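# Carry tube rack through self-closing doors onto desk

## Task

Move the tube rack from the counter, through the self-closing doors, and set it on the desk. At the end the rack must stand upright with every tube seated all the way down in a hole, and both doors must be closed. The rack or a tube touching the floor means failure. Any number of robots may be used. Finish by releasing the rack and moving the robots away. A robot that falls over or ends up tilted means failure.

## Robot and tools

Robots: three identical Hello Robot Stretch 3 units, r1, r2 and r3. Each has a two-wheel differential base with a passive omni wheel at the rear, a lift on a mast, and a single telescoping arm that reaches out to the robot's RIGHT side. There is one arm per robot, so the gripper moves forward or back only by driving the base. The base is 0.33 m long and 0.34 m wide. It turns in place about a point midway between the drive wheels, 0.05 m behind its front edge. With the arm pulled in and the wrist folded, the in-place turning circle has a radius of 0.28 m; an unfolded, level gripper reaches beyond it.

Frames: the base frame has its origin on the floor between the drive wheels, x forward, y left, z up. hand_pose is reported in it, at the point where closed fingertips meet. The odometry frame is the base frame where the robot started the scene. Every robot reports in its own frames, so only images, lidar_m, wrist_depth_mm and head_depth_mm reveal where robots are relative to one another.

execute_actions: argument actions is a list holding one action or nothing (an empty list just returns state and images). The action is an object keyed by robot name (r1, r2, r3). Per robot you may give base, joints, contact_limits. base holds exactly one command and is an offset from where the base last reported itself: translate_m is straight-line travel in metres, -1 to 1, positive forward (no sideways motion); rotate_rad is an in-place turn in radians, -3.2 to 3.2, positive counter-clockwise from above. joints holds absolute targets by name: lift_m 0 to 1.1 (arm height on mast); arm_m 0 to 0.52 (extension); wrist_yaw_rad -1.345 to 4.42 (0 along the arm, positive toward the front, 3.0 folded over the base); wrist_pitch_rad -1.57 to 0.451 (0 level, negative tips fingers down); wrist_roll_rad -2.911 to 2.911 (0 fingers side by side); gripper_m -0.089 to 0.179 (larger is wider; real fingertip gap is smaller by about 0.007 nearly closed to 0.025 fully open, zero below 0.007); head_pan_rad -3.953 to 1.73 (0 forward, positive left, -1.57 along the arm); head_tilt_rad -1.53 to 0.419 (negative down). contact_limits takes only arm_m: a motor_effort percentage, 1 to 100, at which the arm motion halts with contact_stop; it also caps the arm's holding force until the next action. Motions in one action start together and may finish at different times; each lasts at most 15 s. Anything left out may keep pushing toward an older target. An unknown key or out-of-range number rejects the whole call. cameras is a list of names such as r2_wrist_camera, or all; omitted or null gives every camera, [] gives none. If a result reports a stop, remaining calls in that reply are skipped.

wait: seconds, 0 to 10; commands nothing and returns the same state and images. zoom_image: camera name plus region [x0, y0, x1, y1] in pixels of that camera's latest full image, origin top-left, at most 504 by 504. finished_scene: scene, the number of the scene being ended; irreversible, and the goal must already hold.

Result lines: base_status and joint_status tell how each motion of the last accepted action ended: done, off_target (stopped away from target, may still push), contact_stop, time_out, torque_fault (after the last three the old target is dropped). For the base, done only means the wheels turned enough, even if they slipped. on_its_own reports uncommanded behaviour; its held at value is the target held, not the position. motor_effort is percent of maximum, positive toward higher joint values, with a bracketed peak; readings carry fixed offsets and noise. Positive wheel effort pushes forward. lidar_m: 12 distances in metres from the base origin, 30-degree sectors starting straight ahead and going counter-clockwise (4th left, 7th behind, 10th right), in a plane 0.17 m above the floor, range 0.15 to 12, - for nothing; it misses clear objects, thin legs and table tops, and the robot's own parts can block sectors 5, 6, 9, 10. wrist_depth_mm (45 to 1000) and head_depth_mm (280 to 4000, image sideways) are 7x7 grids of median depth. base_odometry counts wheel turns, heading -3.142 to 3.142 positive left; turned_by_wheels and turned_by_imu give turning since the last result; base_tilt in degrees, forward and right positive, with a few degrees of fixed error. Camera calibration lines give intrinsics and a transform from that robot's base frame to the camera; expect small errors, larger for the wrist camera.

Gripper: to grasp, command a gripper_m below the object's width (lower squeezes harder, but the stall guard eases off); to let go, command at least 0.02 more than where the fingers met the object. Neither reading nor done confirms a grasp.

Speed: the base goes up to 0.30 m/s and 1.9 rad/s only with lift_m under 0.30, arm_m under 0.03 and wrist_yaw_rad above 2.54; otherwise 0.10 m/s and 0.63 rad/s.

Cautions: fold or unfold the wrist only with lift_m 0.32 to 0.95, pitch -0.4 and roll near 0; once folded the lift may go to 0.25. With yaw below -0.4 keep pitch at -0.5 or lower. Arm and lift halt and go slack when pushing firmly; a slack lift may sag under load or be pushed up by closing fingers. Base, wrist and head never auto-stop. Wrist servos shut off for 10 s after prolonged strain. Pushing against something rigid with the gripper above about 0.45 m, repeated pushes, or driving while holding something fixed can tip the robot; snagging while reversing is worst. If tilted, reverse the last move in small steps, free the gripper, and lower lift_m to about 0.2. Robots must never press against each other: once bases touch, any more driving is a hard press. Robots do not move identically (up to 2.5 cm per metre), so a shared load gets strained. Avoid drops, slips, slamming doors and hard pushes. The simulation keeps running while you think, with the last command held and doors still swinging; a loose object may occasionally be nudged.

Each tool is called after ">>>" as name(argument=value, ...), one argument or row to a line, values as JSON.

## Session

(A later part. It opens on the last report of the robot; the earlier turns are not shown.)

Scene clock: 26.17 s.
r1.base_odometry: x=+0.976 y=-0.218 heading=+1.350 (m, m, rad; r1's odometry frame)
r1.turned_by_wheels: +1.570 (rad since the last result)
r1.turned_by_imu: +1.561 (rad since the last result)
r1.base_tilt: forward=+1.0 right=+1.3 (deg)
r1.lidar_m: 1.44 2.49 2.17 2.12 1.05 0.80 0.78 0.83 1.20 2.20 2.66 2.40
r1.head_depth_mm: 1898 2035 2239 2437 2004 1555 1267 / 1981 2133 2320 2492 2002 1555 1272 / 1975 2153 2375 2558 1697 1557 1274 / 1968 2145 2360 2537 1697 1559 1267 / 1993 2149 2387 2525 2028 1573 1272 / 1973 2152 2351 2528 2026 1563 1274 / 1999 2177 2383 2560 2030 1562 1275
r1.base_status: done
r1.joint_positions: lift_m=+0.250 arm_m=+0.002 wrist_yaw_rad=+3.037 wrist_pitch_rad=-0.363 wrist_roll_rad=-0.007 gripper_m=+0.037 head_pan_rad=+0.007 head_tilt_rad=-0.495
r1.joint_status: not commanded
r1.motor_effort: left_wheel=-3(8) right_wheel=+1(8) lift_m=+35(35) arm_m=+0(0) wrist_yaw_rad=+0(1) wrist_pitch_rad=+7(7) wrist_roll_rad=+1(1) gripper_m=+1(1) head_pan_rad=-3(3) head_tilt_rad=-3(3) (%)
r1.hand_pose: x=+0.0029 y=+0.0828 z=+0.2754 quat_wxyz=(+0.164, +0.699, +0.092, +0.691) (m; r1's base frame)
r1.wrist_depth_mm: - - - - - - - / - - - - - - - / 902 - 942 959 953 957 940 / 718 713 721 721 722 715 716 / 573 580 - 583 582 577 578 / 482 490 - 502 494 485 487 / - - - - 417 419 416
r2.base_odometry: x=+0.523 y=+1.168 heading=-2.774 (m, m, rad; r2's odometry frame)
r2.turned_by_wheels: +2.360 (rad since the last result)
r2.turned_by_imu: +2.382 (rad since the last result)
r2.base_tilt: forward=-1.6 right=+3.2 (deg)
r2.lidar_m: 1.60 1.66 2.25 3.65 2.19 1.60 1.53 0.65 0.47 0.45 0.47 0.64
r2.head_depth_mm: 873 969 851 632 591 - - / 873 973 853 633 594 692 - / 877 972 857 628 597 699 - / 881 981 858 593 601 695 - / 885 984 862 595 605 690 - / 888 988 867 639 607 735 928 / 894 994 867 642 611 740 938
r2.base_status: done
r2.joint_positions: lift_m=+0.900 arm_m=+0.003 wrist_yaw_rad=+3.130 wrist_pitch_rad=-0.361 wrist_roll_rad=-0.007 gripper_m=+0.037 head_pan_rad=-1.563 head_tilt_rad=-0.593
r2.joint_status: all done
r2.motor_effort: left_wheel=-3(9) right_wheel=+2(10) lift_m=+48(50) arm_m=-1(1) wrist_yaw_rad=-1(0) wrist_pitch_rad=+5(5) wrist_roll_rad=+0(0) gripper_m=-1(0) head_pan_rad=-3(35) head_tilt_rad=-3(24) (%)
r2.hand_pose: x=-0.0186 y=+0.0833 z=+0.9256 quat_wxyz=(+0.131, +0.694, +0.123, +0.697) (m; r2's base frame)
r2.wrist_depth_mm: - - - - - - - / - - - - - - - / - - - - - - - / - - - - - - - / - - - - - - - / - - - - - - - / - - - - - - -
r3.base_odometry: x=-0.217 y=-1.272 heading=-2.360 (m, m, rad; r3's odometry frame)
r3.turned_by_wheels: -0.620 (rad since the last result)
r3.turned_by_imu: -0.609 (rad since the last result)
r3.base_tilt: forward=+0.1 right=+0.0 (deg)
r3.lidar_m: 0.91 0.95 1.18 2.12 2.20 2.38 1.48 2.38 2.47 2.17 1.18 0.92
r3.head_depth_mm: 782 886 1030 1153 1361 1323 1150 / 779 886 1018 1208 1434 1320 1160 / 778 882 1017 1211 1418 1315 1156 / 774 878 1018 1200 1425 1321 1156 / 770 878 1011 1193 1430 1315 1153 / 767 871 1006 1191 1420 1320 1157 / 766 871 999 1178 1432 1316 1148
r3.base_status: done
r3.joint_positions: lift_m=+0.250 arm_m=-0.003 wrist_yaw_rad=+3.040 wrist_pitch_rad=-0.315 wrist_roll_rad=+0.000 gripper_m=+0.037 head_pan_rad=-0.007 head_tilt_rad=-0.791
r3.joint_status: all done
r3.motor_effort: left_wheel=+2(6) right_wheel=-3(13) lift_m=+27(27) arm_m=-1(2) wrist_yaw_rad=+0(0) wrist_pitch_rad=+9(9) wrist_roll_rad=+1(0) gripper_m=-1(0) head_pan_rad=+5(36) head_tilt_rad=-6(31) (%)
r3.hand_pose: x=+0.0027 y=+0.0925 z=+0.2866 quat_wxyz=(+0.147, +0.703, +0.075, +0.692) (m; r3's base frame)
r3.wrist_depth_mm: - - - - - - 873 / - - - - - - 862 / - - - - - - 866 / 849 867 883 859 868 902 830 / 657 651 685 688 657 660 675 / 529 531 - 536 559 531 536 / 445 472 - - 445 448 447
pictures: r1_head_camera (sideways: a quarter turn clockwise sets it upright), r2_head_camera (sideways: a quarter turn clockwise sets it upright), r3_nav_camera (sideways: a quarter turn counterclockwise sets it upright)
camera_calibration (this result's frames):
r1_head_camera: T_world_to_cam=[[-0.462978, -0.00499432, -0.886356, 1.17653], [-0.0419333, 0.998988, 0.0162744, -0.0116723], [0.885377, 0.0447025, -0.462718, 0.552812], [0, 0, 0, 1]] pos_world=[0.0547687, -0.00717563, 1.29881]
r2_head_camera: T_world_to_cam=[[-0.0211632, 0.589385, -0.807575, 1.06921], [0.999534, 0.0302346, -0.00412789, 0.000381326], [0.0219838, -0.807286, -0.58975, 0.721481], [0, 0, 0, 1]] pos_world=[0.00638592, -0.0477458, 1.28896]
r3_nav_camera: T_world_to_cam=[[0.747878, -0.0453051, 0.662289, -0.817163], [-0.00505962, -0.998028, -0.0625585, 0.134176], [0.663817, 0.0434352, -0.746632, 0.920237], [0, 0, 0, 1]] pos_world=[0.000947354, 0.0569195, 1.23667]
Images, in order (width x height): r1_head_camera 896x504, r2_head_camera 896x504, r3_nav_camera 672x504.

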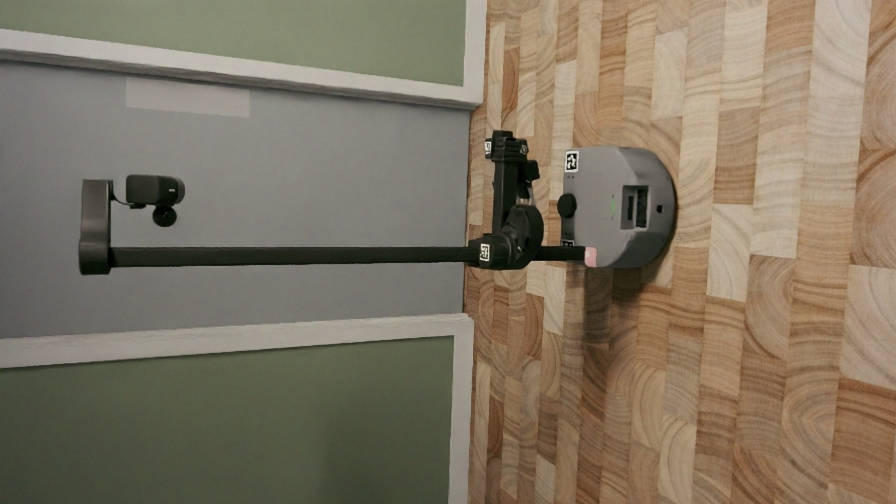

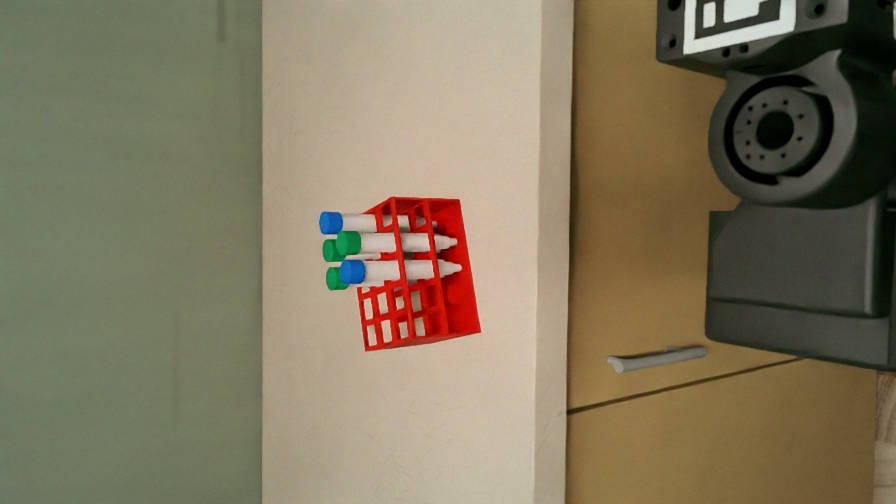

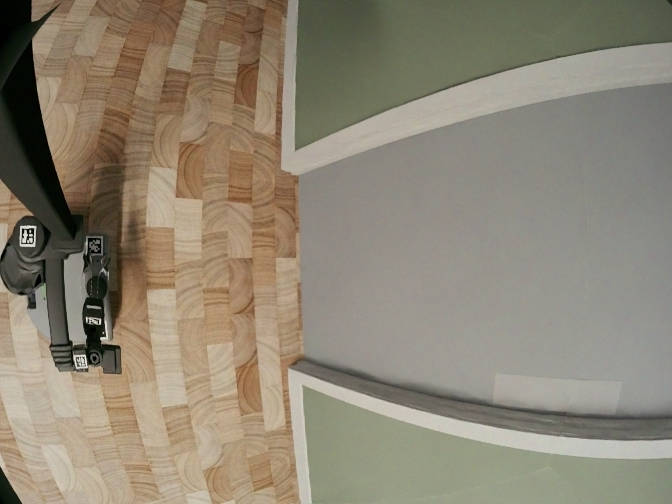

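>>> execute_actions(
  actions=[
    {"r1":{"base":{"translate_m":0.9}},"r2":{"joints":{"lift_m":0.95}},"r3":{"base":{"translate_m":0.8}}},
  ],
  cameras=[],
)

>>> execute_actions(
  actions=[
    {"r2":{"joints":{"wrist_yaw_rad":0,"wrist_pitch_rad":-0.3}},"r3":{"base":{"translate_m":0.5},"joints":{"lift_m":0.31,"head_tilt_rad":-0.6}}},
  ],
  cameras=["r1_head_camera","r2_head_camera","r2_wrist_camera","r3_nav_camera"],
)

Scene clock: 32.23 s.
r1.base_odometry: x=+1.173 y=+0.660 heading=+1.350 (m, m, rad; r1's odometry frame)
r1.turned_by_wheels: +0.000 (rad since the last result)
r1.turned_by_imu: -0.005 (rad since the last result)
r1.base_tilt: forward=+1.0 right=+1.4 (deg)
r1.lidar_m: 1.34 1.53 2.11 2.06 2.18 1.72 1.68 1.78 2.30 2.32 1.95 1.52
r1.head_depth_mm: 1228 1331 1442 1560 1728 1552 1271 / 1239 1347 1477 1614 1778 1553 1261 / 1219 1353 1482 1639 1630 1509 1272 / 1241 1358 1485 1632 1768 1519 1273 / 1272 1387 1520 1671 1827 1560 1270 / 1252 1355 1469 1609 1789 1559 1268 / 1226 1334 1462 1630 1800 1572 1277
r1.base_status: done
r1.joint_positions: lift_m=+0.250 arm_m=+0.002 wrist_yaw_rad=+3.037 wrist_pitch_rad=-0.363 wrist_roll_rad=-0.007 gripper_m=+0.037 head_pan_rad=+0.007 head_tilt_rad=-0.495
r1.joint_status: not commanded
r1.motor_effort: left_wheel=-3(4) right_wheel=+1(6) lift_m=+35(35) arm_m=+0(0) wrist_yaw_rad=+0(0) wrist_pitch_rad=+7(7) wrist_roll_rad=+1(0) gripper_m=+1(1) head_pan_rad=-3(2) head_tilt_rad=-3(3) (%)
r1.hand_pose: x=+0.0029 y=+0.0828 z=+0.2754 quat_wxyz=(+0.164, +0.699, +0.092, +0.691) (m; r1's base frame)
r1.wrist_depth_mm: - - - - - - - / - - - - - - - / 935 - 953 936 949 951 946 / 713 716 712 717 719 716 726 / 579 584 - 577 577 583 577 / 488 492 - 499 498 480 489 / - - - - 414 419 414
r2.base_odometry: x=+0.523 y=+1.168 heading=-2.774 (m, m, rad; r2's odometry frame)
r2.turned_by_wheels: +0.000 (rad since the last result)
r2.turned_by_imu: +0.000 (rad since the last result)
r2.base_tilt: forward=-1.6 right=+3.2 (deg)
r2.lidar_m: 1.60 1.65 2.26 3.64 2.19 1.59 1.53 0.65 0.47 0.45 0.47 0.64
r2.head_depth_mm: 871 970 847 632 552 - 953 / 875 972 851 633 552 - - / 877 975 856 628 574 - - / 881 980 858 591 578 - - / 883 984 861 595 581 - - / 887 992 864 640 608 727 932 / 893 994 869 641 611 742 939
r2.base_status: not commanded
r2.joint_positions: lift_m=+0.950 arm_m=+0.003 wrist_yaw_rad=+3.130 wrist_pitch_rad=-0.361 wrist_roll_rad=-0.007 gripper_m=+0.037 head_pan_rad=-1.563 head_tilt_rad=-0.593
r2.joint_status: all done
r2.motor_effort: left_wheel=-3(3) right_wheel=+3(3) lift_m=+47(50) arm_m=-1(1) wrist_yaw_rad=-1(0) wrist_pitch_rad=+5(5) wrist_roll_rad=+0(0) gripper_m=+0(0) head_pan_rad=-2(3) head_tilt_rad=-3(4) (%)
r2.hand_pose: x=-0.0186 y=+0.0833 z=+0.9756 quat_wxyz=(+0.131, +0.694, +0.123, +0.697) (m; r2's base frame)
r2.wrist_depth_mm: - - - - - - - / - - - - - - - / - - - - - - - / - - - - - - - / - - - - - - - / - - - - - - - / - - - - - - -
r3.base_odometry: x=-0.784 y=-1.836 heading=-2.359 (m, m, rad; r3's odometry frame)
r3.turned_by_wheels: +0.000 (rad since the last result)
r3.turned_by_imu: +0.000 (rad since the last result)
r3.base_tilt: forward=+0.1 right=+0.0 (deg)
r3.lidar_m: - 0.15 0.17 0.45 2.19 2.99 1.38 3.19 2.30 0.41 0.17 0.15
r3.head_depth_mm: - - - - - - - / - - - - - - - / - - - - - - - / - - - - - - - / - - - - - - - / - - - - - - - / - - - - - - -
r3.base_status: done
r3.joint_positions: lift_m=+0.250 arm_m=-0.003 wrist_yaw_rad=+3.040 wrist_pitch_rad=-0.315 wrist_roll_rad=+0.000 gripper_m=+0.037 head_pan_rad=-0.007 head_tilt_rad=-0.791
r3.joint_status: not commanded
r3.motor_effort: left_wheel=+2(9) right_wheel=-3(8) lift_m=+27(27) arm_m=-1(1) wrist_yaw_rad=+0(0) wrist_pitch_rad=+9(10) wrist_roll_rad=+1(0) gripper_m=+1(0) head_pan_rad=+4(3) head_tilt_rad=-5(6) (%)
r3.hand_pose: x=+0.0027 y=+0.0925 z=+0.2866 quat_wxyz=(+0.147, +0.703, +0.075, +0.692) (m; r3's base frame)
r3.wrist_depth_mm: - - - 499 285 175 126 / - - - 541 291 176 127 / - - - 582 299 180 128 / 848 860 875 612 305 181 130 / 651 650 692 651 309 184 131 / 525 519 - 530 264 187 132 / 448 469 - - 371 189 133
pictures: none
No camera images: the call's "cameras" was empty. Leave "cameras" out to get every camera's image.

Scene clock: 37.20 s.
r1.base_odometry: x=+1.173 y=+0.660 heading=+1.350 (m, m, rad; r1's odometry frame)
r1.turned_by_wheels: +0.000 (rad since the last result)
r1.turned_by_imu: -0.001 (rad since the last result)
r1.base_tilt: forward=+1.0 right=+1.3 (deg)
r1.lidar_m: 1.40 1.53 2.10 2.07 2.19 1.72 1.68 1.78 2.31 2.33 1.95 1.52
r1.head_depth_mm: 1231 1325 1450 1560 1725 1556 1270 / 1239 1346 1473 1604 1781 1557 1272 / 1221 1357 1477 1593 1695 1549 1271 / 1248 1337 1487 1617 1795 1568 1271 / 1274 1386 1515 1687 1832 1568 1266 / 1254 1351 1469 1606 1796 1565 1270 / 1222 1333 1460 1620 1789 1570 1271
r1.base_status: not commanded
r1.joint_positions: lift_m=+0.250 arm_m=+0.002 wrist_yaw_rad=+3.037 wrist_pitch_rad=-0.363 wrist_roll_rad=-0.007 gripper_m=+0.037 head_pan_rad=+0.007 head_tilt_rad=-0.495
r1.joint_status: not commanded
r1.motor_effort: left_wheel=-3(2) right_wheel=+1(1) lift_m=+35(35) arm_m=+0(0) wrist_yaw_rad=+1(0) wrist_pitch_rad=+7(7) wrist_roll_rad=+0(0) gripper_m=+0(0) head_pan_rad=-4(3) head_tilt_rad=-2(3) (%)
r1.hand_pose: x=+0.0029 y=+0.0828 z=+0.2754 quat_wxyz=(+0.164, +0.699, +0.092, +0.691) (m; r1's base frame)
r1.wrist_depth_mm: - - - - - - - / - - - - - - - / 925 - 969 936 936 943 946 / 722 718 715 713 704 712 710 / 578 582 - 579 570 577 576 / 484 486 - 502 496 485 481 / - - - - 415 418 420
r2.base_odometry: x=+0.523 y=+1.168 heading=-2.774 (m, m, rad; r2's odometry frame)
r2.turned_by_wheels: +0.000 (rad since the last result)
r2.turned_by_imu: +0.000 (rad since the last result)
r2.base_tilt: forward=-1.6 right=+3.3 (deg)
r2.lidar_m: 1.60 1.66 2.25 3.65 2.20 1.60 1.53 0.65 0.47 0.45 0.47 0.64
r2.head_depth_mm: 871 971 850 632 551 - - / 875 971 852 633 - - - / 877 975 856 634 - - - / 881 980 860 593 602 736 913 / 884 986 860 594 603 729 918 / 888 991 865 641 607 737 930 / 892 995 868 641 611 740 940
r2.base_status: not commanded
r2.joint_positions: lift_m=+0.950 arm_m=+0.003 wrist_yaw_rad=+0.003 wrist_pitch_rad=-0.321 wrist_roll_rad=-0.007 gripper_m=+0.037 head_pan_rad=-1.563 head_tilt_rad=-0.593
r2.joint_status: all done
r2.motor_effort: left_wheel=-3(3) right_wheel=+3(3) lift_m=+48(48) arm_m=-1(1) wrist_yaw_rad=-3(5) wrist_pitch_rad=+7(8) wrist_roll_rad=+0(0) gripper_m=+1(0) head_pan_rad=-3(3) head_tilt_rad=-4(4) (%)
r2.hand_pose: x=-0.0208 y=-0.3834 z=+0.9848 quat_wxyz=(+0.701, +0.115, -0.695, -0.112) (m; r2's base frame)
r2.wrist_depth_mm: 753 756 773 741 745 768 746 / 662 678 296 712 789 812 809 / 435 423 315 451 517 539 565 / 330 335 328 357 374 389 396 / 263 268 279 280 289 297 307 / 264 264 309 267 270 270 273 / 335 328 335 337 340 340 349
r3.base_odometry: x=-1.139 y=-2.188 heading=-2.359 (m, m, rad; r3's odometry frame)
r3.turned_by_wheels: +0.000 (rad since the last result)
r3.turned_by_imu: -0.028 (rad since the last result)
r3.base_tilt: forward=+0.0 right=+0.0 (deg)
r3.lidar_m: - - 0.15 0.19 2.19 2.93 1.44 3.24 2.31 0.25 0.15 -
r3.head_depth_mm: - - - - - - - / - - - - - - - / - - - - - - - / - - - - - - - / - - - - - - - / - - - - - - - / - - - - - - -
r3.base_status: translate_m off_target (by the wheels' count: +0.4998 of +0.5000)
r3.joint_positions: lift_m=+0.310 arm_m=-0.003 wrist_yaw_rad=+3.041 wrist_pitch_rad=-0.316 wrist_roll_rad=+0.000 gripper_m=+0.037 head_pan_rad=+0.010 head_tilt_rad=-0.593
r3.joint_status: all done
r3.on_its_own: left_wheel is at rest, and its effort (+21) is outside its rest range (-18 to +18)
r3.motor_effort: left_wheel=+21(48) right_wheel=+13(62) lift_m=+33(41) arm_m=-2(1) wrist_yaw_rad=-1(3) wrist_pitch_rad=+10(12) wrist_roll_rad=+1(0) gripper_m=+1(0) head_pan_rad=-5(10) head_tilt_rad=-5(24) (%)
r3.hand_pose: x=+0.0025 y=+0.0924 z=+0.3462 quat_wxyz=(+0.147, +0.703, +0.076, +0.692) (m; r3's base frame)
r3.wrist_depth_mm: - - - 347 142 89 65 / - - - 372 146 91 66 / - - - 398 150 92 67 / 982 - 971 429 154 94 67 / 743 743 782 473 156 95 68 / 604 608 - 516 136 96 69 / 504 505 - 496 184 98 70
pictures: r1_head_camera (sideways: a quarter turn clockwise sets it upright), r2_head_camera (sideways: a quarter turn clockwise sets it upright), r2_wrist_camera, r3_nav_camera (sideways: a quarter turn counterclockwise sets it upright)
camera_calibration (this result's frames):
r1_head_camera: T_world_to_cam=[[-0.463121, -0.00498705, -0.886281, 1.17643], [-0.0419129, 0.998989, 0.0162801, -0.0116798], [0.885303, 0.0446862, -0.462862, 0.552998], [0, 0, 0, 1]] pos_world=[0.0547681, -0.0071765, 1.2988]
r2_head_camera: T_world_to_cam=[[-0.0211634, 0.589385, -0.807575, 1.06921], [0.999534, 0.0302348, -0.00412789, 0.000381325], [0.021984, -0.807286, -0.58975, 0.721481], [0, 0, 0, 1]] pos_world=[0.00638593, -0.0477458, 1.28896]
r2_wrist_camera: T_world_to_cam=[[-0.998007, 0.0104722, 0.0622295, -0.0846201], [-0.0491239, 0.490071, -0.870297, 1.07121], [-0.0396108, -0.87162, -0.48858, 0.310492], [0, 0, 0, 1]] pos_world=[-0.0195308, -0.25345, 1.08923]
r3_nav_camera: T_world_to_cam=[[0.603569, -0.0338355, 0.796592, -0.991319], [0.0244827, -0.997841, -0.0609339, 0.131897], [0.796934, 0.0562806, -0.601438, 0.730573], [0, 0, 0, 1]] pos_world=[0.0128822, 0.0569535, 1.23711]
Images, in order (width x height): r1_head_camera 896x504, r2_head_camera 896x504, r2_wrist_camera 644x364, r3_nav_camera 672x504.

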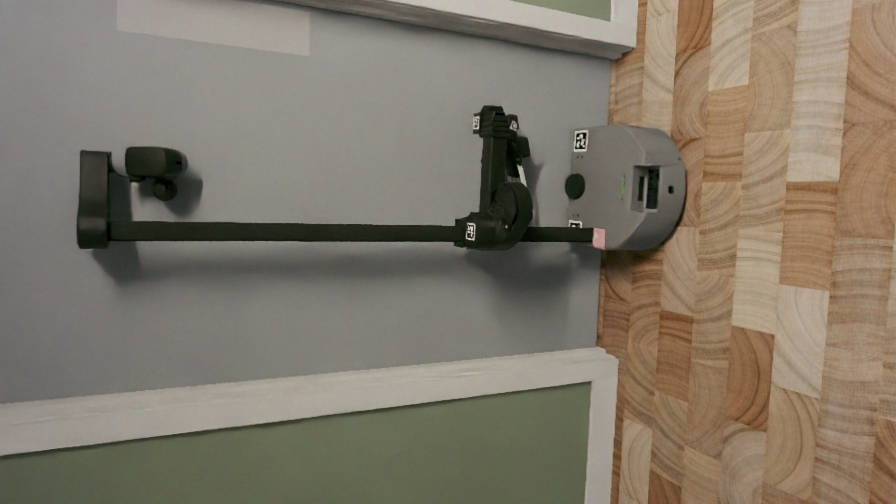

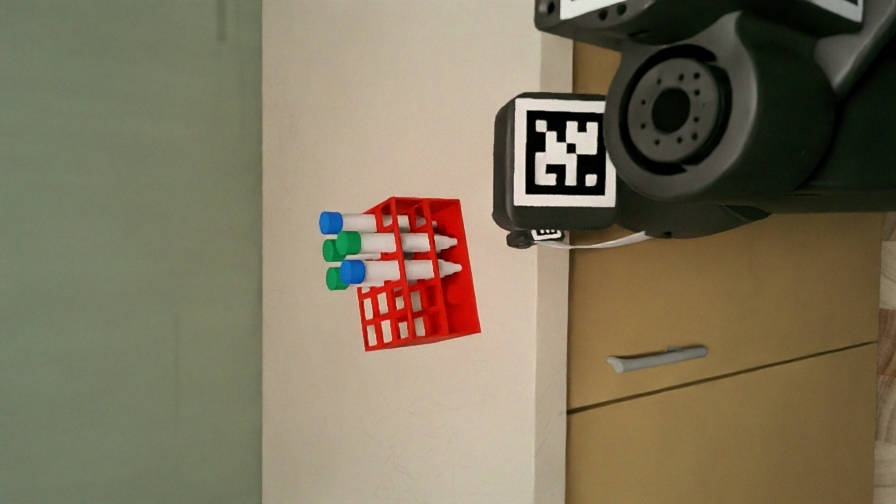

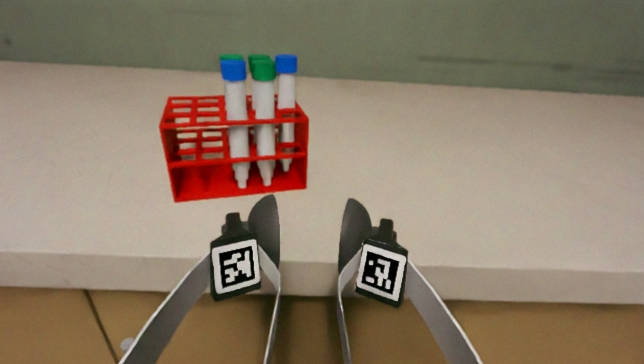

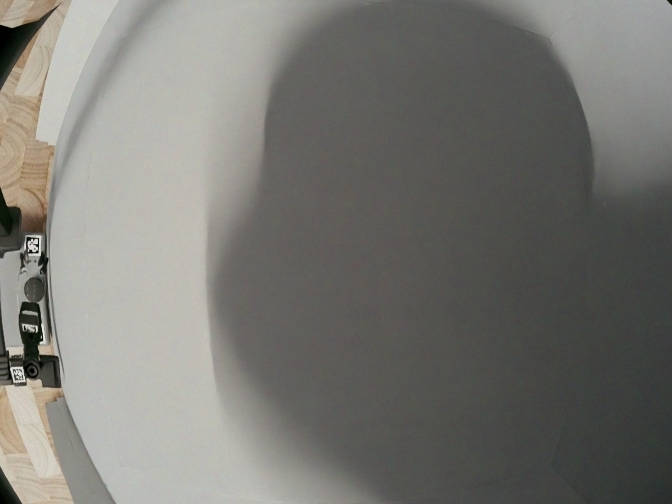

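>>> execute_actions(
  actions=[
    {"r2":{"base":{"translate_m":0.04},"joints":{"wrist_yaw_rad":0.15,"wrist_pitch_rad":0,"gripper_m":0.179}},"r3":{"base":{"translate_m":-0.5},"joints":{"lift_m":0.25}}},
  ],
  cameras=[],
)

>>> execute_actions(
  actions=[
    {"r2":{"joints":{"lift_m":0.85}},"r3":{"base":{"rotate_rad":-0.4}}},
  ],
  cameras=[],
)

>>> execute_actions(
  actions=[
    {"r2":{"joints":{"arm_m":0.06}},"r3":{"base":{"translate_m":0.36}}},
  ],
  cameras=[],
)

>>> execute_actions(
  actions=[
    {"r3":{"base":{"rotate_rad":0.55},"joints":{"head_tilt_rad":-1.2}}},
  ],
  cameras=["r1_head_camera","r2_head_camera","r2_wrist_camera","r3_nav_camera"],
)

Scene clock: 42.37 s.
r1.base_odometry: x=+1.173 y=+0.660 heading=+1.350 (m, m, rad; r1's odometry frame)
r1.turned_by_wheels: +0.000 (rad since the last result)
r1.turned_by_imu: -0.001 (rad since the last result)
r1.base_tilt: forward=+1.0 right=+1.3 (deg)
r1.lidar_m: 0.91 1.53 2.11 2.06 2.18 1.72 1.68 1.77 2.30 2.32 1.95 1.52
r1.head_depth_mm: 1233 1329 1448 1561 1722 1557 1265 / 1237 1348 1471 1630 1785 1415 1203 / 804 854 1482 1628 1793 1223 1145 / 748 1335 1453 1597 1763 1034 1177 / 1268 1386 1507 1668 1832 1564 1276 / 1250 1356 1468 1610 1796 1570 1269 / 1220 1334 1463 1622 1793 1563 1275
r1.base_status: not commanded
r1.joint_positions: lift_m=+0.250 arm_m=+0.002 wrist_yaw_rad=+3.037 wrist_pitch_rad=-0.363 wrist_roll_rad=-0.007 gripper_m=+0.037 head_pan_rad=+0.007 head_tilt_rad=-0.495
r1.joint_status: not commanded
r1.motor_effort: left_wheel=-3(3) right_wheel=+1(1) lift_m=+35(35) arm_m=+0(0) wrist_yaw_rad=+1(0) wrist_pitch_rad=+7(7) wrist_roll_rad=+1(1) gripper_m=+0(1) head_pan_rad=-3(4) head_tilt_rad=-3(2) (%)
r1.hand_pose: x=+0.0029 y=+0.0828 z=+0.2754 quat_wxyz=(+0.164, +0.699, +0.092, +0.691) (m; r1's base frame)
r1.wrist_depth_mm: - - - - - - - / - - - - - - - / 932 - 975 965 936 956 948 / 711 730 727 711 723 711 714 / 582 577 - 574 574 582 580 / 480 492 - 501 503 482 485 / - - - - 410 420 414
r2.base_odometry: x=+0.486 y=+1.154 heading=-2.774 (m, m, rad; r2's odometry frame)
r2.turned_by_wheels: +0.000 (rad since the last result)
r2.turned_by_imu: +0.000 (rad since the last result)
r2.base_tilt: forward=-1.6 right=+3.2 (deg)
r2.lidar_m: 1.56 1.62 2.20 3.65 2.25 1.63 1.57 0.65 0.47 0.45 0.47 0.64
r2.head_depth_mm: 871 967 849 630 551 - - / 874 971 850 633 552 - - / 877 977 857 601 - - - / 882 979 861 592 555 746 911 / 884 984 862 615 603 729 922 / 888 991 865 663 609 736 929 / 892 994 866 641 611 740 937
r2.base_status: done
r2.joint_positions: lift_m=+0.950 arm_m=+0.003 wrist_yaw_rad=+0.148 wrist_pitch_rad=-0.023 wrist_roll_rad=-0.007 gripper_m=+0.179 head_pan_rad=-1.563 head_tilt_rad=-0.593
r2.joint_status: all done
r2.motor_effort: left_wheel=-3(4) right_wheel=+3(9) lift_m=+47(48) arm_m=-1(1) wrist_yaw_rad=+2(6) wrist_pitch_rad=+7(8) wrist_roll_rad=+0(0) gripper_m=+0(91) head_pan_rad=-3(3) head_tilt_rad=-4(4) (%)
r2.hand_pose: x=+0.0162 y=-0.4007 z=+1.0585 quat_wxyz=(+0.708, +0.060, -0.702, +0.044) (m; r2's base frame)
r2.wrist_depth_mm: 876 819 799 761 774 751 698 / 893 859 826 804 775 736 719 / 940 894 847 831 826 768 767 / 823 851 862 852 831 825 797 / 534 515 539 323 535 633 644 / - 373 378 343 364 401 442 / 288 292 301 307 312 316 321
r3.base_odometry: x=-0.784 y=-1.835 heading=-2.359 (m, m, rad; r3's odometry frame)
r3.turned_by_wheels: +0.000 (rad since the last result)
r3.turned_by_imu: +0.002 (rad since the last result)
r3.base_tilt: forward=+0.1 right=+0.0 (deg)
r3.lidar_m: 0.55 0.57 0.68 1.66 2.18 2.78 0.95 2.73 2.68 2.08 0.69 0.58
r3.head_depth_mm: 442 486 539 606 691 809 969 / 440 484 536 602 691 801 960 / 438 482 533 599 684 797 950 / 436 479 531 596 678 786 941 / 433 476 529 591 672 780 931 / 432 474 523 589 668 773 921 / 429 470 522 584 663 768 914
r3.base_status: done
r3.joint_positions: lift_m=+0.250 arm_m=-0.003 wrist_yaw_rad=+3.041 wrist_pitch_rad=-0.316 wrist_roll_rad=+0.000 gripper_m=+0.037 head_pan_rad=+0.007 head_tilt_rad=-0.594
r3.joint_status: all done
r3.motor_effort: left_wheel=+0(15) right_wheel=+0(11) lift_m=+28(28) arm_m=-2(1) wrist_yaw_rad=-1(1) wrist_pitch_rad=+10(10) wrist_roll_rad=+1(0) gripper_m=+0(0) head_pan_rad=-4(5) head_tilt_rad=-4(6) (%)
r3.hand_pose: x=+0.0025 y=+0.0924 z=+0.2864 quat_wxyz=(+0.147, +0.703, +0.076, +0.692) (m; r3's base frame)
r3.wrist_depth_mm: - - - - - 643 536 / - - - - - 636 564 / - - - - - 669 565 / 876 860 863 864 885 715 573 / 645 655 690 693 659 666 573 / 528 528 - 534 556 531 540 / 450 467 - - 445 446 450
pictures: none
No camera images: the call's "cameras" was empty. Leave "cameras" out to get every camera's image.

Scene clock: 44.10 s.
r1.base_odometry: x=+1.173 y=+0.660 heading=+1.350 (m, m, rad; r1's odometry frame)
r1.turned_by_wheels: +0.000 (rad since the last result)
r1.turned_by_imu: +0.000 (rad since the last result)
r1.base_tilt: forward=+0.9 right=+1.3 (deg)
r1.lidar_m: 0.95 1.53 2.11 2.06 2.18 1.71 1.68 1.77 2.30 2.32 1.95 1.52
r1.head_depth_mm: 1228 1333 1458 1557 1721 1561 1266 / 1235 1346 1468 1614 1789 1417 1236 / 1210 1313 1481 1647 1801 1242 1158 / 1213 1330 968 1601 1193 1245 1179 / 1265 1381 1513 1677 1829 1519 1272 / 1252 1360 1475 1611 1798 1568 1271 / 1223 1333 1457 1612 1806 1573 1274
r1.base_status: not commanded
r1.joint_positions: lift_m=+0.250 arm_m=+0.002 wrist_yaw_rad=+3.037 wrist_pitch_rad=-0.363 wrist_roll_rad=-0.007 gripper_m=+0.037 head_pan_rad=+0.007 head_tilt_rad=-0.495
r1.joint_status: not commanded
r1.motor_effort: left_wheel=-3(2) right_wheel=+1(1) lift_m=+35(35) arm_m=-1(0) wrist_yaw_rad=+0(1) wrist_pitch_rad=+7(7) wrist_roll_rad=+1(0) gripper_m=+0(0) head_pan_rad=-4(2) head_tilt_rad=-3(3) (%)
r1.hand_pose: x=+0.0029 y=+0.0828 z=+0.2754 quat_wxyz=(+0.164, +0.699, +0.092, +0.691) (m; r1's base frame)
r1.wrist_depth_mm: - - - - - - - / - - - - - - - / 941 - 927 943 974 945 958 / 719 715 716 721 723 720 719 / 581 585 - 583 575 581 584 / 480 492 - 501 494 484 485 / - - - - 415 415 418
r2.base_odometry: x=+0.486 y=+1.154 heading=-2.774 (m, m, rad; r2's odometry frame)
r2.turned_by_wheels: +0.000 (rad since the last result)
r2.turned_by_imu: +0.000 (rad since the last result)
r2.base_tilt: forward=-1.6 right=+3.3 (deg)
r2.lidar_m: 1.56 1.62 2.20 3.66 2.24 1.64 1.58 0.65 0.47 0.45 0.47 0.63
r2.head_depth_mm: 870 968 849 631 589 699 - / 875 971 853 634 608 713 - / 879 977 856 591 575 - - / 880 981 858 592 599 727 949 / 882 984 861 616 601 730 921 / 890 990 864 641 622 734 929 / 891 994 867 640 611 740 938
r2.base_status: not commanded
r2.joint_positions: lift_m=+0.850 arm_m=+0.003 wrist_yaw_rad=+0.148 wrist_pitch_rad=-0.022 wrist_roll_rad=-0.007 gripper_m=+0.179 head_pan_rad=-1.563 head_tilt_rad=-0.593
r2.joint_status: all done
r2.motor_effort: left_wheel=-3(3) right_wheel=+4(3) lift_m=+39(40) arm_m=-1(1) wrist_yaw_rad=+2(2) wrist_pitch_rad=+7(7) wrist_roll_rad=+0(0) gripper_m=+0(1) head_pan_rad=-3(2) head_tilt_rad=-3(4) (%)
r2.hand_pose: x=+0.0162 y=-0.4008 z=+0.9592 quat_wxyz=(+0.708, +0.060, -0.702, +0.044) (m; r2's base frame)
r2.wrist_depth_mm: 856 815 808 782 777 723 707 / 898 869 845 823 777 772 733 / 896 870 838 324 799 779 756 / 412 433 455 308 341 569 608 / 280 270 279 292 302 339 329 / - 230 225 219 213 210 224 / 279 271 259 249 216 209 201
r3.base_odometry: x=-0.784 y=-1.835 heading=-2.759 (m, m, rad; r3's odometry frame)
r3.turned_by_wheels: -0.400 (rad since the last result)
r3.turned_by_imu: -0.394 (rad since the last result)
r3.base_tilt: forward=+0.1 right=+0.1 (deg)
r3.lidar_m: 0.56 0.55 0.59 0.75 2.12 2.25 1.06 0.95 2.85 2.67 1.36 0.63
r3.head_depth_mm: 501 541 594 669 793 971 1174 / 531 581 637 704 782 894 1079 / 509 562 627 708 813 946 1127 / 488 537 594 664 756 877 1044 / 467 510 563 626 708 812 953 / 447 488 536 593 666 759 880 / 430 468 511 563 628 706 814
r3.base_status: done
r3.joint_positions: lift_m=+0.250 arm_m=-0.003 wrist_yaw_rad=+3.041 wrist_pitch_rad=-0.316 wrist_roll_rad=+0.000 gripper_m=+0.037 head_pan_rad=+0.007 head_tilt_rad=-0.594
r3.joint_status: not commanded
r3.motor_effort: left_wheel=+2(6) right_wheel=-4(9) lift_m=+26(27) arm_m=-2(1) wrist_yaw_rad=-1(1) wrist_pitch_rad=+10(10) wrist_roll_rad=+0(0) gripper_m=+0(0) head_pan_rad=-4(3) head_tilt_rad=-4(4) (%)
r3.hand_pose: x=+0.0025 y=+0.0924 z=+0.2864 quat_wxyz=(+0.147, +0.703, +0.076, +0.692) (m; r3's base frame)
r3.wrist_depth_mm: - - - 845 674 540 445 / - - - 902 700 563 453 / - - - 945 755 590 471 / 842 851 875 879 784 609 485 / 644 655 687 698 666 608 503 / 525 534 - 527 550 536 506 / 450 473 - - 445 443 449
pictures: none
No camera images: the call's "cameras" was empty. Leave "cameras" out to get every camera's image.

Scene clock: 46.97 s.
r1.base_odometry: x=+1.173 y=+0.660 heading=+1.350 (m, m, rad; r1's odometry frame)
r1.turned_by_wheels: +0.000 (rad since the last result)
r1.turned_by_imu: -0.001 (rad since the last result)
r1.base_tilt: forward=+1.0 right=+1.4 (deg)
r1.lidar_m: 1.29 1.53 2.10 2.06 2.19 1.71 1.68 1.78 2.30 2.33 1.95 1.52
r1.head_depth_mm: 1224 1328 1460 1557 1694 1552 1263 / 1214 1348 1463 1627 1712 1426 1266 / 1225 1316 1472 1607 1556 1465 1270 / 1259 1374 1497 1665 1823 1571 1270 / 1265 1383 1514 1667 1842 1560 1271 / 1253 1354 1464 1611 1797 1557 1271 / 1226 1334 1463 1626 1799 1566 1266
r1.base_status: not commanded
r1.joint_positions: lift_m=+0.250 arm_m=+0.002 wrist_yaw_rad=+3.037 wrist_pitch_rad=-0.363 wrist_roll_rad=-0.007 gripper_m=+0.037 head_pan_rad=+0.007 head_tilt_rad=-0.495
r1.joint_status: not commanded
r1.motor_effort: left_wheel=-3(3) right_wheel=+1(1) lift_m=+35(35) arm_m=-1(1) wrist_yaw_rad=+1(0) wrist_pitch_rad=+7(7) wrist_roll_rad=+1(1) gripper_m=+0(1) head_pan_rad=-3(2) head_tilt_rad=-3(3) (%)
r1.hand_pose: x=+0.0029 y=+0.0828 z=+0.2754 quat_wxyz=(+0.164, +0.699, +0.092, +0.691) (m; r1's base frame)
r1.wrist_depth_mm: - - - - - - - / - - - - - - - / 947 - 939 940 952 953 950 / 715 716 722 722 712 718 722 / 578 582 - 578 572 576 576 / 481 493 - 492 498 485 485 / - - - - 415 416 419
r2.base_odometry: x=+0.486 y=+1.154 heading=-2.774 (m, m, rad; r2's odometry frame)
r2.turned_by_wheels: +0.000 (rad since the last result)
r2.turned_by_imu: +0.000 (rad since the last result)
r2.base_tilt: forward=-1.6 right=+3.2 (deg)
r2.lidar_m: 1.56 1.62 2.20 3.65 2.25 1.63 1.57 0.65 0.47 0.45 0.47 0.64
r2.head_depth_mm: 872 964 847 631 588 - - / 875 971 853 657 592 - - / 879 976 856 591 - - - / 884 981 858 592 555 747 911 / 884 984 861 626 606 730 923 / 888 991 866 640 609 736 930 / 893 993 871 641 611 739 935
r2.base_status: not commanded
r2.joint_positions: lift_m=+0.850 arm_m=+0.060 wrist_yaw_rad=+0.148 wrist_pitch_rad=-0.022 wrist_roll_rad=-0.007 gripper_m=+0.179 head_pan_rad=-1.563 head_tilt_rad=-0.593
r2.joint_status: all done
r2.motor_effort: left_wheel=-3(3) right_wheel=+3(2) lift_m=+39(39) arm_m=+4(3) wrist_yaw_rad=+2(2) wrist_pitch_rad=+7(7) wrist_roll_rad=+0(0) gripper_m=-1(0) head_pan_rad=-3(3) head_tilt_rad=-4(4) (%)
r2.hand_pose: x=+0.0163 y=-0.4576 z=+0.9592 quat_wxyz=(+0.708, +0.060, -0.702, +0.045) (m; r2's base frame)
r2.wrist_depth_mm: 798 779 762 719 694 677 651 / 827 784 759 759 717 695 679 / 865 819 819 260 733 728 698 / 414 433 418 264 270 564 594 / 279 272 277 258 278 338 326 / - 194 200 205 211 210 226 / 176 169 166 160 162 166 169
r3.base_odometry: x=-1.118 y=-1.970 heading=-2.759 (m, m, rad; r3's odometry frame)
r3.turned_by_wheels: +0.000 (rad since the last result)
r3.turned_by_imu: +0.000 (rad since the last result)
r3.base_tilt: forward=+0.2 right=+0.0 (deg)
r3.lidar_m: 0.23 0.23 0.24 0.36 0.89 2.42 1.30 1.29 2.77 2.13 0.42 0.29
r3.head_depth_mm: - - - 294 336 401 462 / - - - - 309 368 460 / - - - - 295 336 411 / - - - - - 311 370 / - - - - - 294 339 / - - - - - - 311 / - - - - - - 294
r3.base_status: done
r3.joint_positions: lift_m=+0.250 arm_m=-0.003 wrist_yaw_rad=+3.041 wrist_pitch_rad=-0.316 wrist_roll_rad=+0.000 gripper_m=+0.037 head_pan_rad=+0.007 head_tilt_rad=-0.594
r3.joint_status: not commanded
r3.motor_effort: left_wheel=+1(8) right_wheel=-3(10) lift_m=+27(27) arm_m=-2(1) wrist_yaw_rad=-2(1) wrist_pitch_rad=+10(10) wrist_roll_rad=+0(0) gripper_m=+1(0) head_pan_rad=-3(4) head_tilt_rad=-4(4) (%)
r3.hand_pose: x=+0.0025 y=+0.0924 z=+0.2864 quat_wxyz=(+0.147, +0.703, +0.076, +0.692) (m; r3's base frame)
r3.wrist_depth_mm: - - 606 423 299 235 192 / - - 655 456 317 242 197 / - - 714 482 330 252 204 / 848 852 767 529 350 262 210 / 658 654 683 605 362 274 217 / 526 522 - 525 357 286 226 / 442 474 - - 421 297 233
pictures: none
No camera images: the call's "cameras" was empty. Leave "cameras" out to get every camera's image.

Scene clock: 48.63 s.
r1.base_odometry: x=+1.173 y=+0.660 heading=+1.350 (m, m, rad; r1's odometry frame)
r1.turned_by_wheels: +0.000 (rad since the last result)
r1.turned_by_imu: +0.000 (rad since the last result)
r1.base_tilt: forward=+1.0 right=+1.4 (deg)
r1.lidar_m: 1.21 1.53 2.11 2.07 2.19 1.72 1.68 1.77 2.30 2.33 1.95 1.52
r1.head_depth_mm: 1225 1333 1446 1566 1698 1516 1266 / 1210 1336 1478 1619 1566 1417 1263 / 1236 1324 1471 1593 1570 1464 1270 / 1262 1370 1502 1660 1829 1558 1268 / 1273 1383 1514 1677 1835 1564 1265 / 1255 1360 1473 1619 1800 1565 1273 / 1222 1333 1463 1629 1800 1559 1274
r1.base_status: not commanded
r1.joint_positions: lift_m=+0.250 arm_m=+0.002 wrist_yaw_rad=+3.037 wrist_pitch_rad=-0.363 wrist_roll_rad=-0.007 gripper_m=+0.037 head_pan_rad=+0.007 head_tilt_rad=-0.495
r1.joint_status: not commanded
r1.motor_effort: left_wheel=-3(3) right_wheel=+1(1) lift_m=+35(35) arm_m=+0(0) wrist_yaw_rad=+0(0) wrist_pitch_rad=+7(7) wrist_roll_rad=+0(0) gripper_m=+0(0) head_pan_rad=-3(4) head_tilt_rad=-3(2) (%)
r1.hand_pose: x=+0.0029 y=+0.0828 z=+0.2754 quat_wxyz=(+0.164, +0.699, +0.092, +0.691) (m; r1's base frame)
r1.wrist_depth_mm: - - - - - - - / - - - - - - - / 931 - 933 944 946 945 940 / 722 721 715 722 714 713 715 / 580 577 - 572 578 580 579 / 481 487 - 499 503 483 481 / - - - - 413 417 415
r2.base_odometry: x=+0.486 y=+1.154 heading=-2.774 (m, m, rad; r2's odometry frame)
r2.turned_by_wheels: +0.000 (rad since the last result)
r2.turned_by_imu: +0.000 (rad since the last result)
r2.base_tilt: forward=-1.6 right=+3.3 (deg)
r2.lidar_m: 1.56 1.61 2.20 3.66 2.25 1.63 1.57 0.65 0.47 0.45 0.47 0.64
r2.head_depth_mm: 870 970 850 631 587 - - / 875 976 854 657 592 - - / 876 977 856 593 - - - / 884 982 859 592 555 746 912 / 883 982 863 628 605 730 922 / 889 990 863 640 609 735 929 / 889 995 868 642 611 741 938
r2.base_status: not commanded
r2.joint_positions: lift_m=+0.850 arm_m=+0.060 wrist_yaw_rad=+0.148 wrist_pitch_rad=-0.022 wrist_roll_rad=-0.007 gripper_m=+0.179 head_pan_rad=-1.563 head_tilt_rad=-0.593
r2.joint_status: not commanded
r2.motor_effort: left_wheel=-3(3) right_wheel=+3(3) lift_m=+39(39) arm_m=+4(3) wrist_yaw_rad=+1(2) wrist_pitch_rad=+7(7) wrist_roll_rad=+0(0) gripper_m=-1(1) head_pan_rad=-3(2) head_tilt_rad=-4(4) (%)
r2.hand_pose: x=+0.0163 y=-0.4576 z=+0.9592 quat_wxyz=(+0.708, +0.060, -0.702, +0.045) (m; r2's base frame)
r2.wrist_depth_mm: 800 783 749 717 697 670 661 / 813 787 767 750 709 698 675 / 853 822 802 259 744 726 701 / 410 430 420 266 271 556 620 / 282 270 275 259 275 338 331 / - 195 201 206 211 211 226 / 176 170 165 162 163 165 169
r3.base_odometry: x=-1.118 y=-1.970 heading=-2.209 (m, m, rad; r3's odometry frame)
r3.turned_by_wheels: +0.550 (rad since the last result)
r3.turned_by_imu: +0.543 (rad since the last result)
r3.base_tilt: forward=+0.1 right=+0.0 (deg)
r3.lidar_m: 0.23 0.24 0.37 1.04 2.43 1.29 1.29 2.76 2.12 0.40 0.29 0.23
r3.head_depth_mm: - - 317 435 726 1145 1107 / - - 316 447 764 1169 1110 / - - 322 458 794 1195 - / - - 328 471 838 1189 - / - - 334 485 879 1191 - / - - 341 499 932 1169 - / - 288 348 513 985 1168 1105
r3.base_status: done
r3.joint_positions: lift_m=+0.250 arm_m=-0.003 wrist_yaw_rad=+3.041 wrist_pitch_rad=-0.316 wrist_roll_rad=+0.000 gripper_m=+0.037 head_pan_rad=+0.007 head_tilt_rad=-1.186
r3.joint_status: all done
r3.motor_effort: left_wheel=-2(6) right_wheel=+3(11) lift_m=+27(27) arm_m=-1(2) wrist_yaw_rad=-1(1) wrist_pitch_rad=+10(11) wrist_roll_rad=+0(1) gripper_m=+0(0) head_pan_rad=-3(3) head_tilt_rad=-9(47) (%)
r3.hand_pose: x=+0.0025 y=+0.0924 z=+0.2864 quat_wxyz=(+0.147, +0.703, +0.076, +0.692) (m; r3's base frame)
r3.wrist_depth_mm: - - - - 624 383 263 / - - - - 663 388 263 / - - - - 704 391 263 / 854 860 869 882 752 389 262 / 651 643 692 704 633 391 265 / 521 525 - 523 532 393 265 / 452 474 - - 443 388 262
pictures: r1_head_camera (sideways: a quarter turn clockwise sets it upright), r2_head_camera (sideways: a quarter turn clockwise sets it upright), r2_wrist_camera, r3_nav_camera (sideways: a quarter turn counterclockwise sets it upright)
camera_calibration (this result's frames):
r1_head_camera: T_world_to_cam=[[-0.463121, -0.00498705, -0.886281, 1.17643], [-0.0419129, 0.998989, 0.0162801, -0.0116798], [0.885303, 0.0446862, -0.462862, 0.552999], [0, 0, 0, 1]] pos_world=[0.0547681, -0.0071765, 1.2988]
r2_head_camera: T_world_to_cam=[[-0.0211576, 0.589385, -0.807575, 1.06921], [0.999535, 0.030225, -0.00412789, 0.000381325], [0.0219761, -0.807287, -0.58975, 0.721481], [0, 0, 0, 1]] pos_world=[0.00638547, -0.0477458, 1.28896]
r2_wrist_camera: T_world_to_cam=[[-0.991612, -0.116691, 0.0555774, -0.0971307], [-0.078508, 0.202201, -0.976192, 1.05741], [0.102675, -0.972367, -0.209667, -0.0811069], [0, 0, 0, 1]] pos_world=[-0.00497307, -0.30401, 1.02063]
r3_nav_camera: T_world_to_cam=[[0.94566, -0.0337108, 0.323405, -0.376923], [-0.0155674, -0.998165, -0.0585256, 0.128958], [0.324784, 0.0503107, -0.944449, 1.1794], [0, 0, 0, 1]] pos_world=[-0.0246016, 0.0566789, 1.24333]
Images, in order (width x height): r1_head_camera 896x504, r2_head_camera 896x504, r2_wrist_camera 644x364, r3_nav_camera 672x504.

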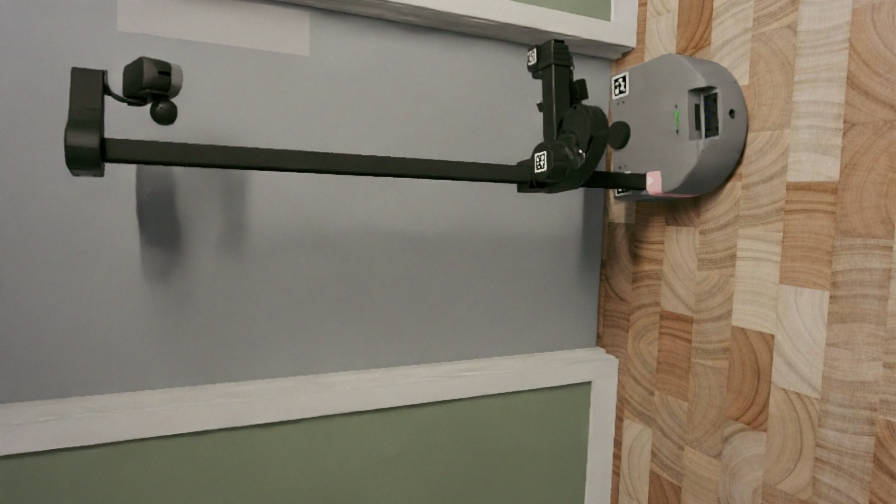

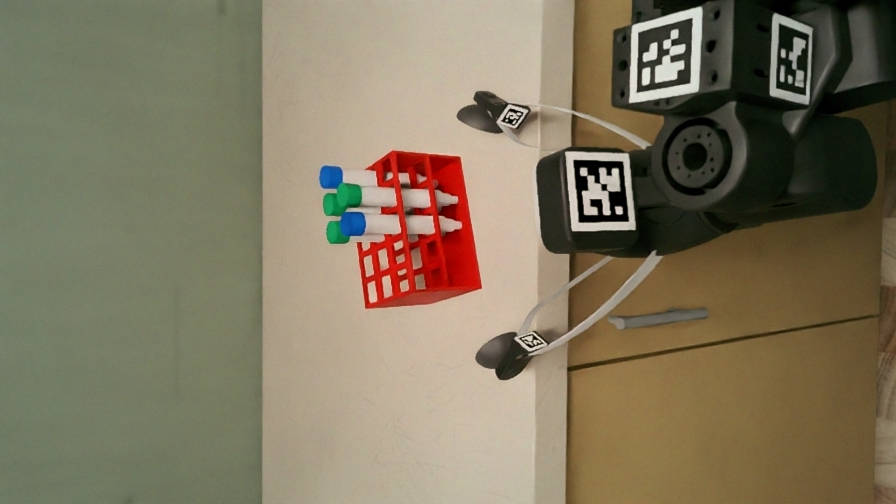

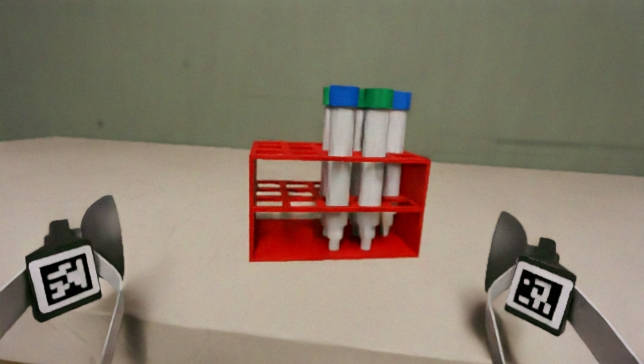

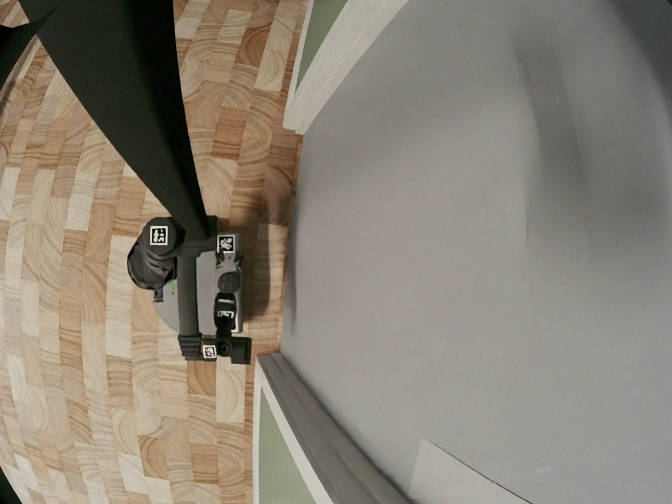

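>>> execute_actions(
  actions=[
    {"r2":{"joints":{"arm_m":0.17,"lift_m":0.84}},"r3":{"base":{"translate_m":0.4}}},
  ],
  cameras=["r1_head_camera","r2_head_camera","r2_wrist_camera","r3_nav_camera"],
)

Scene clock: 51.97 s.
r1.base_odometry: x=+1.173 y=+0.660 heading=+1.350 (m, m, rad; r1's odometry frame)
r1.turned_by_wheels: +0.000 (rad since the last result)
r1.turned_by_imu: -0.001 (rad since the last result)
r1.base_tilt: forward=+0.9 right=+1.3 (deg)
r1.lidar_m: 1.51 1.53 2.11 2.06 2.18 1.72 1.68 1.77 2.31 2.32 1.94 1.52
r1.head_depth_mm: 1380 1507 1667 1773 1718 1560 1271 / 1348 1480 1630 1748 1776 1564 1269 / 1314 1416 1577 1702 1765 1565 1270 / 1316 1427 1564 1730 1871 1561 1272 / 1296 1415 1545 1702 1855 1565 1272 / 1257 1364 1467 1613 1797 1562 1269 / 1223 1334 1463 1627 1792 1566 1274
r1.base_status: not commanded
r1.joint_positions: lift_m=+0.250 arm_m=+0.002 wrist_yaw_rad=+3.037 wrist_pitch_rad=-0.363 wrist_roll_rad=-0.007 gripper_m=+0.037 head_pan_rad=+0.007 head_tilt_rad=-0.495
r1.joint_status: not commanded
r1.motor_effort: left_wheel=-2(3) right_wheel=+1(1) lift_m=+36(35) arm_m=+0(0) wrist_yaw_rad=+1(1) wrist_pitch_rad=+7(7) wrist_roll_rad=+1(1) gripper_m=+0(0) head_pan_rad=-3(2) head_tilt_rad=-3(3) (%)
r1.hand_pose: x=+0.0029 y=+0.0828 z=+0.2754 quat_wxyz=(+0.164, +0.699, +0.092, +0.691) (m; r1's base frame)
r1.wrist_depth_mm: - - - - - - - / - - - - - - - / 960 - 951 939 946 936 953 / 716 712 717 736 704 730 725 / 572 582 - 576 575 573 573 / 483 488 - 496 496 485 484 / - - - - 417 418 418
r2.base_odometry: x=+0.486 y=+1.154 heading=-2.774 (m, m, rad; r2's odometry frame)
r2.turned_by_wheels: +0.000 (rad since the last result)
r2.turned_by_imu: +0.000 (rad since the last result)
r2.base_tilt: forward=-1.6 right=+3.3 (deg)
r2.lidar_m: 1.56 1.61 2.20 3.66 2.25 1.64 1.57 0.65 0.47 0.45 0.47 0.64
r2.head_depth_mm: 873 967 848 655 - 752 889 / 874 969 852 670 - 737 894 / 880 977 855 590 - 742 904 / 880 982 859 588 614 724 912 / 884 983 861 615 603 730 923 / 887 990 863 640 608 735 927 / 891 996 867 642 611 740 936
r2.base_status: not commanded
r2.joint_positions: lift_m=+0.840 arm_m=+0.170 wrist_yaw_rad=+0.148 wrist_pitch_rad=-0.022 wrist_roll_rad=-0.007 gripper_m=+0.179 head_pan_rad=-1.563 head_tilt_rad=-0.593
r2.joint_status: all done
r2.motor_effort: left_wheel=-3(3) right_wheel=+3(2) lift_m=+38(39) arm_m=+4(4) wrist_yaw_rad=+1(2) wrist_pitch_rad=+7(7) wrist_roll_rad=+0(0) gripper_m=+0(0) head_pan_rad=-2(3) head_tilt_rad=-4(3) (%)
r2.hand_pose: x=+0.0163 y=-0.5675 z=+0.9492 quat_wxyz=(+0.708, +0.060, -0.702, +0.045) (m; r2's base frame)
r2.wrist_depth_mm: 684 667 642 615 596 580 564 / 713 701 670 116 121 598 580 / 725 701 674 148 150 608 609 / 375 149 174 123 129 505 538 / 256 130 176 133 154 265 297 / - 151 165 136 156 174 205 / 136 132 137 140 144 147 153
r3.base_odometry: x=-1.356 y=-2.291 heading=-2.208 (m, m, rad; r3's odometry frame)
r3.turned_by_wheels: +0.001 (rad since the last result)
r3.turned_by_imu: +0.095 (rad since the last result)
r3.base_tilt: forward=+0.1 right=+0.0 (deg)
r3.lidar_m: - - 0.15 0.19 2.52 1.59 3.26 2.98 0.30 0.21 0.15 -
r3.head_depth_mm: - - - - - 1159 946 / - - - - - 964 1079 / - - - - - - - / - - - - - - - / - - - - - - - / - - - - - 1141 - / - - - - - 1094 1106
r3.base_status: translate_m off_target (by the wheels' count: +0.3998 of +0.4000)
r3.joint_positions: lift_m=+0.250 arm_m=-0.003 wrist_yaw_rad=+3.040 wrist_pitch_rad=-0.316 wrist_roll_rad=+0.001 gripper_m=+0.037 head_pan_rad=-0.007 head_tilt_rad=-1.205
r3.joint_status: not commanded
r3.on_its_own: left_wheel is at rest, and its effort (+39) is outside its rest range (-18 to +18)
r3.motor_effort: left_wheel=+39(63) right_wheel=+12(62) lift_m=+34(40) arm_m=-2(2) wrist_yaw_rad=+0(21) wrist_pitch_rad=+10(12) wrist_roll_rad=+0(0) gripper_m=+0(0) head_pan_rad=+4(3) head_tilt_rad=+3(9) (%)
r3.hand_pose: x=+0.0027 y=+0.0924 z=+0.2862 quat_wxyz=(+0.147, +0.703, +0.076, +0.692) (m; r3's base frame)
r3.wrist_depth_mm: - - - 364 137 85 62 / - - - 392 141 86 62 / - - - 412 145 87 63 / 869 872 824 446 148 89 63 / 649 659 684 499 150 90 64 / 523 523 - 504 130 91 65 / 446 473 - - 178 93 66
pictures: r1_head_camera (sideways: a quarter turn clockwise sets it upright), r2_head_camera (sideways: a quarter turn clockwise sets it upright), r2_wrist_camera, r3_nav_camera (sideways: a quarter turn counterclockwise sets it upright)
camera_calibration (this result's frames):
r1_head_camera: T_world_to_cam=[[-0.463121, -0.00498705, -0.886281, 1.17643], [-0.0419129, 0.998989, 0.0162801, -0.0116798], [0.885303, 0.0446862, -0.462862, 0.552998], [0, 0, 0, 1]] pos_world=[0.0547681, -0.0071765, 1.2988]
r2_head_camera: T_world_to_cam=[[-0.0211318, 0.589386, -0.807575, 1.06921], [0.999536, 0.0301813, -0.00412789, 0.000381317], [0.0219408, -0.807288, -0.58975, 0.721481], [0, 0, 0, 1]] pos_world=[0.00638338, -0.0477458, 1.28896]
r2_wrist_camera: T_world_to_cam=[[-0.991571, -0.117041, 0.0555743, -0.109518], [-0.0785653, 0.20207, -0.976215, 1.06988], [0.103028, -0.972352, -0.209563, -0.190251], [0, 0, 0, 1]] pos_world=[-0.00493792, -0.414, 1.01065]
r3_nav_camera: T_world_to_cam=[[0.951142, -0.046176, 0.305282, -0.353356], [-0.0297993, -0.997866, -0.0580909, 0.128478], [0.307314, 0.0461555, -0.950488, 1.18735], [0, 0, 0, 1]] pos_world=[-0.0249675, 0.0570847, 1.2439]
Images, in order (width x height): r1_head_camera 896x504, r2_head_camera 896x504, r2_wrist_camera 644x364, r3_nav_camera 672x504.

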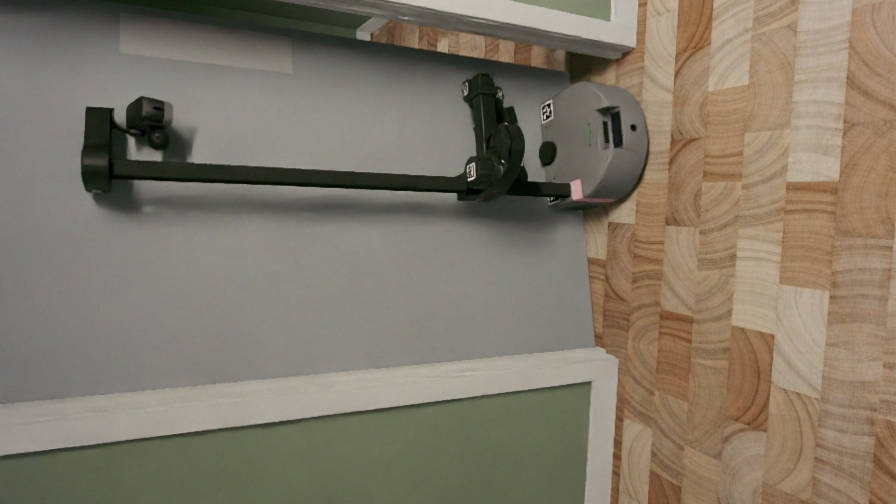

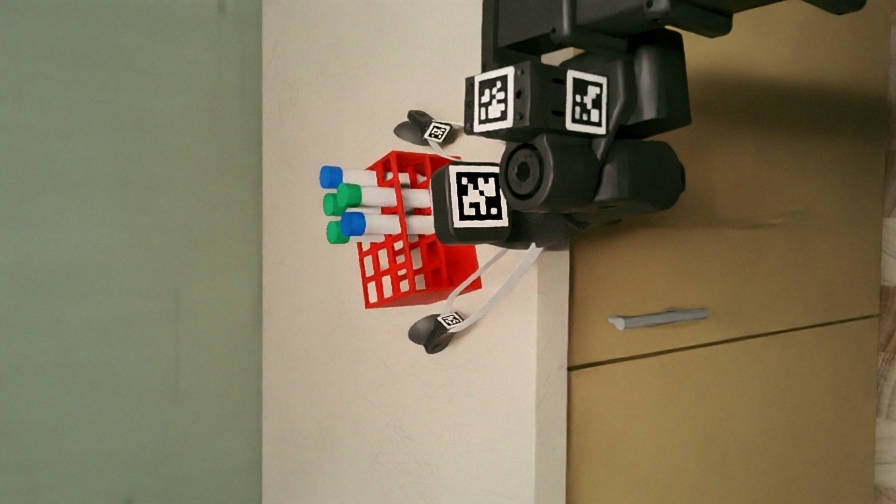

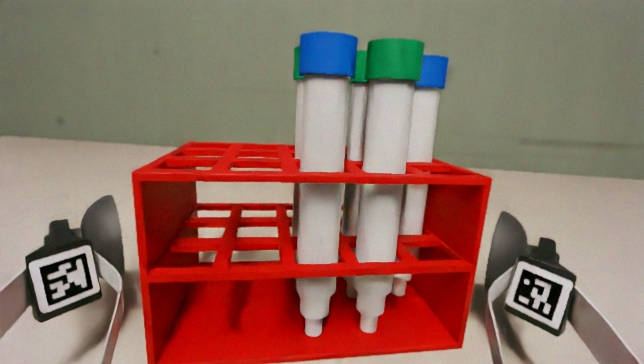

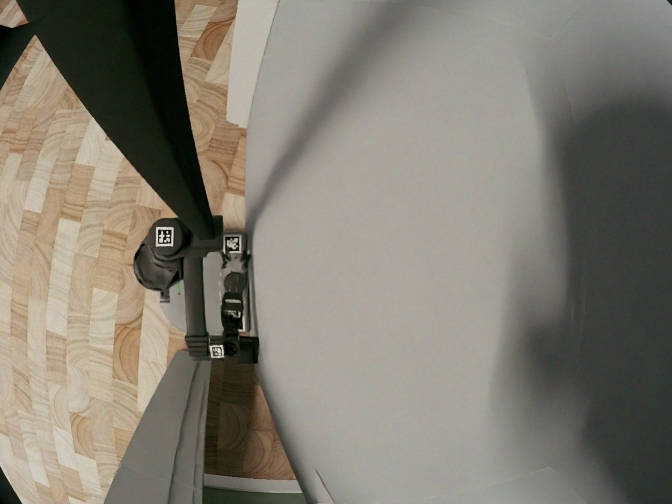

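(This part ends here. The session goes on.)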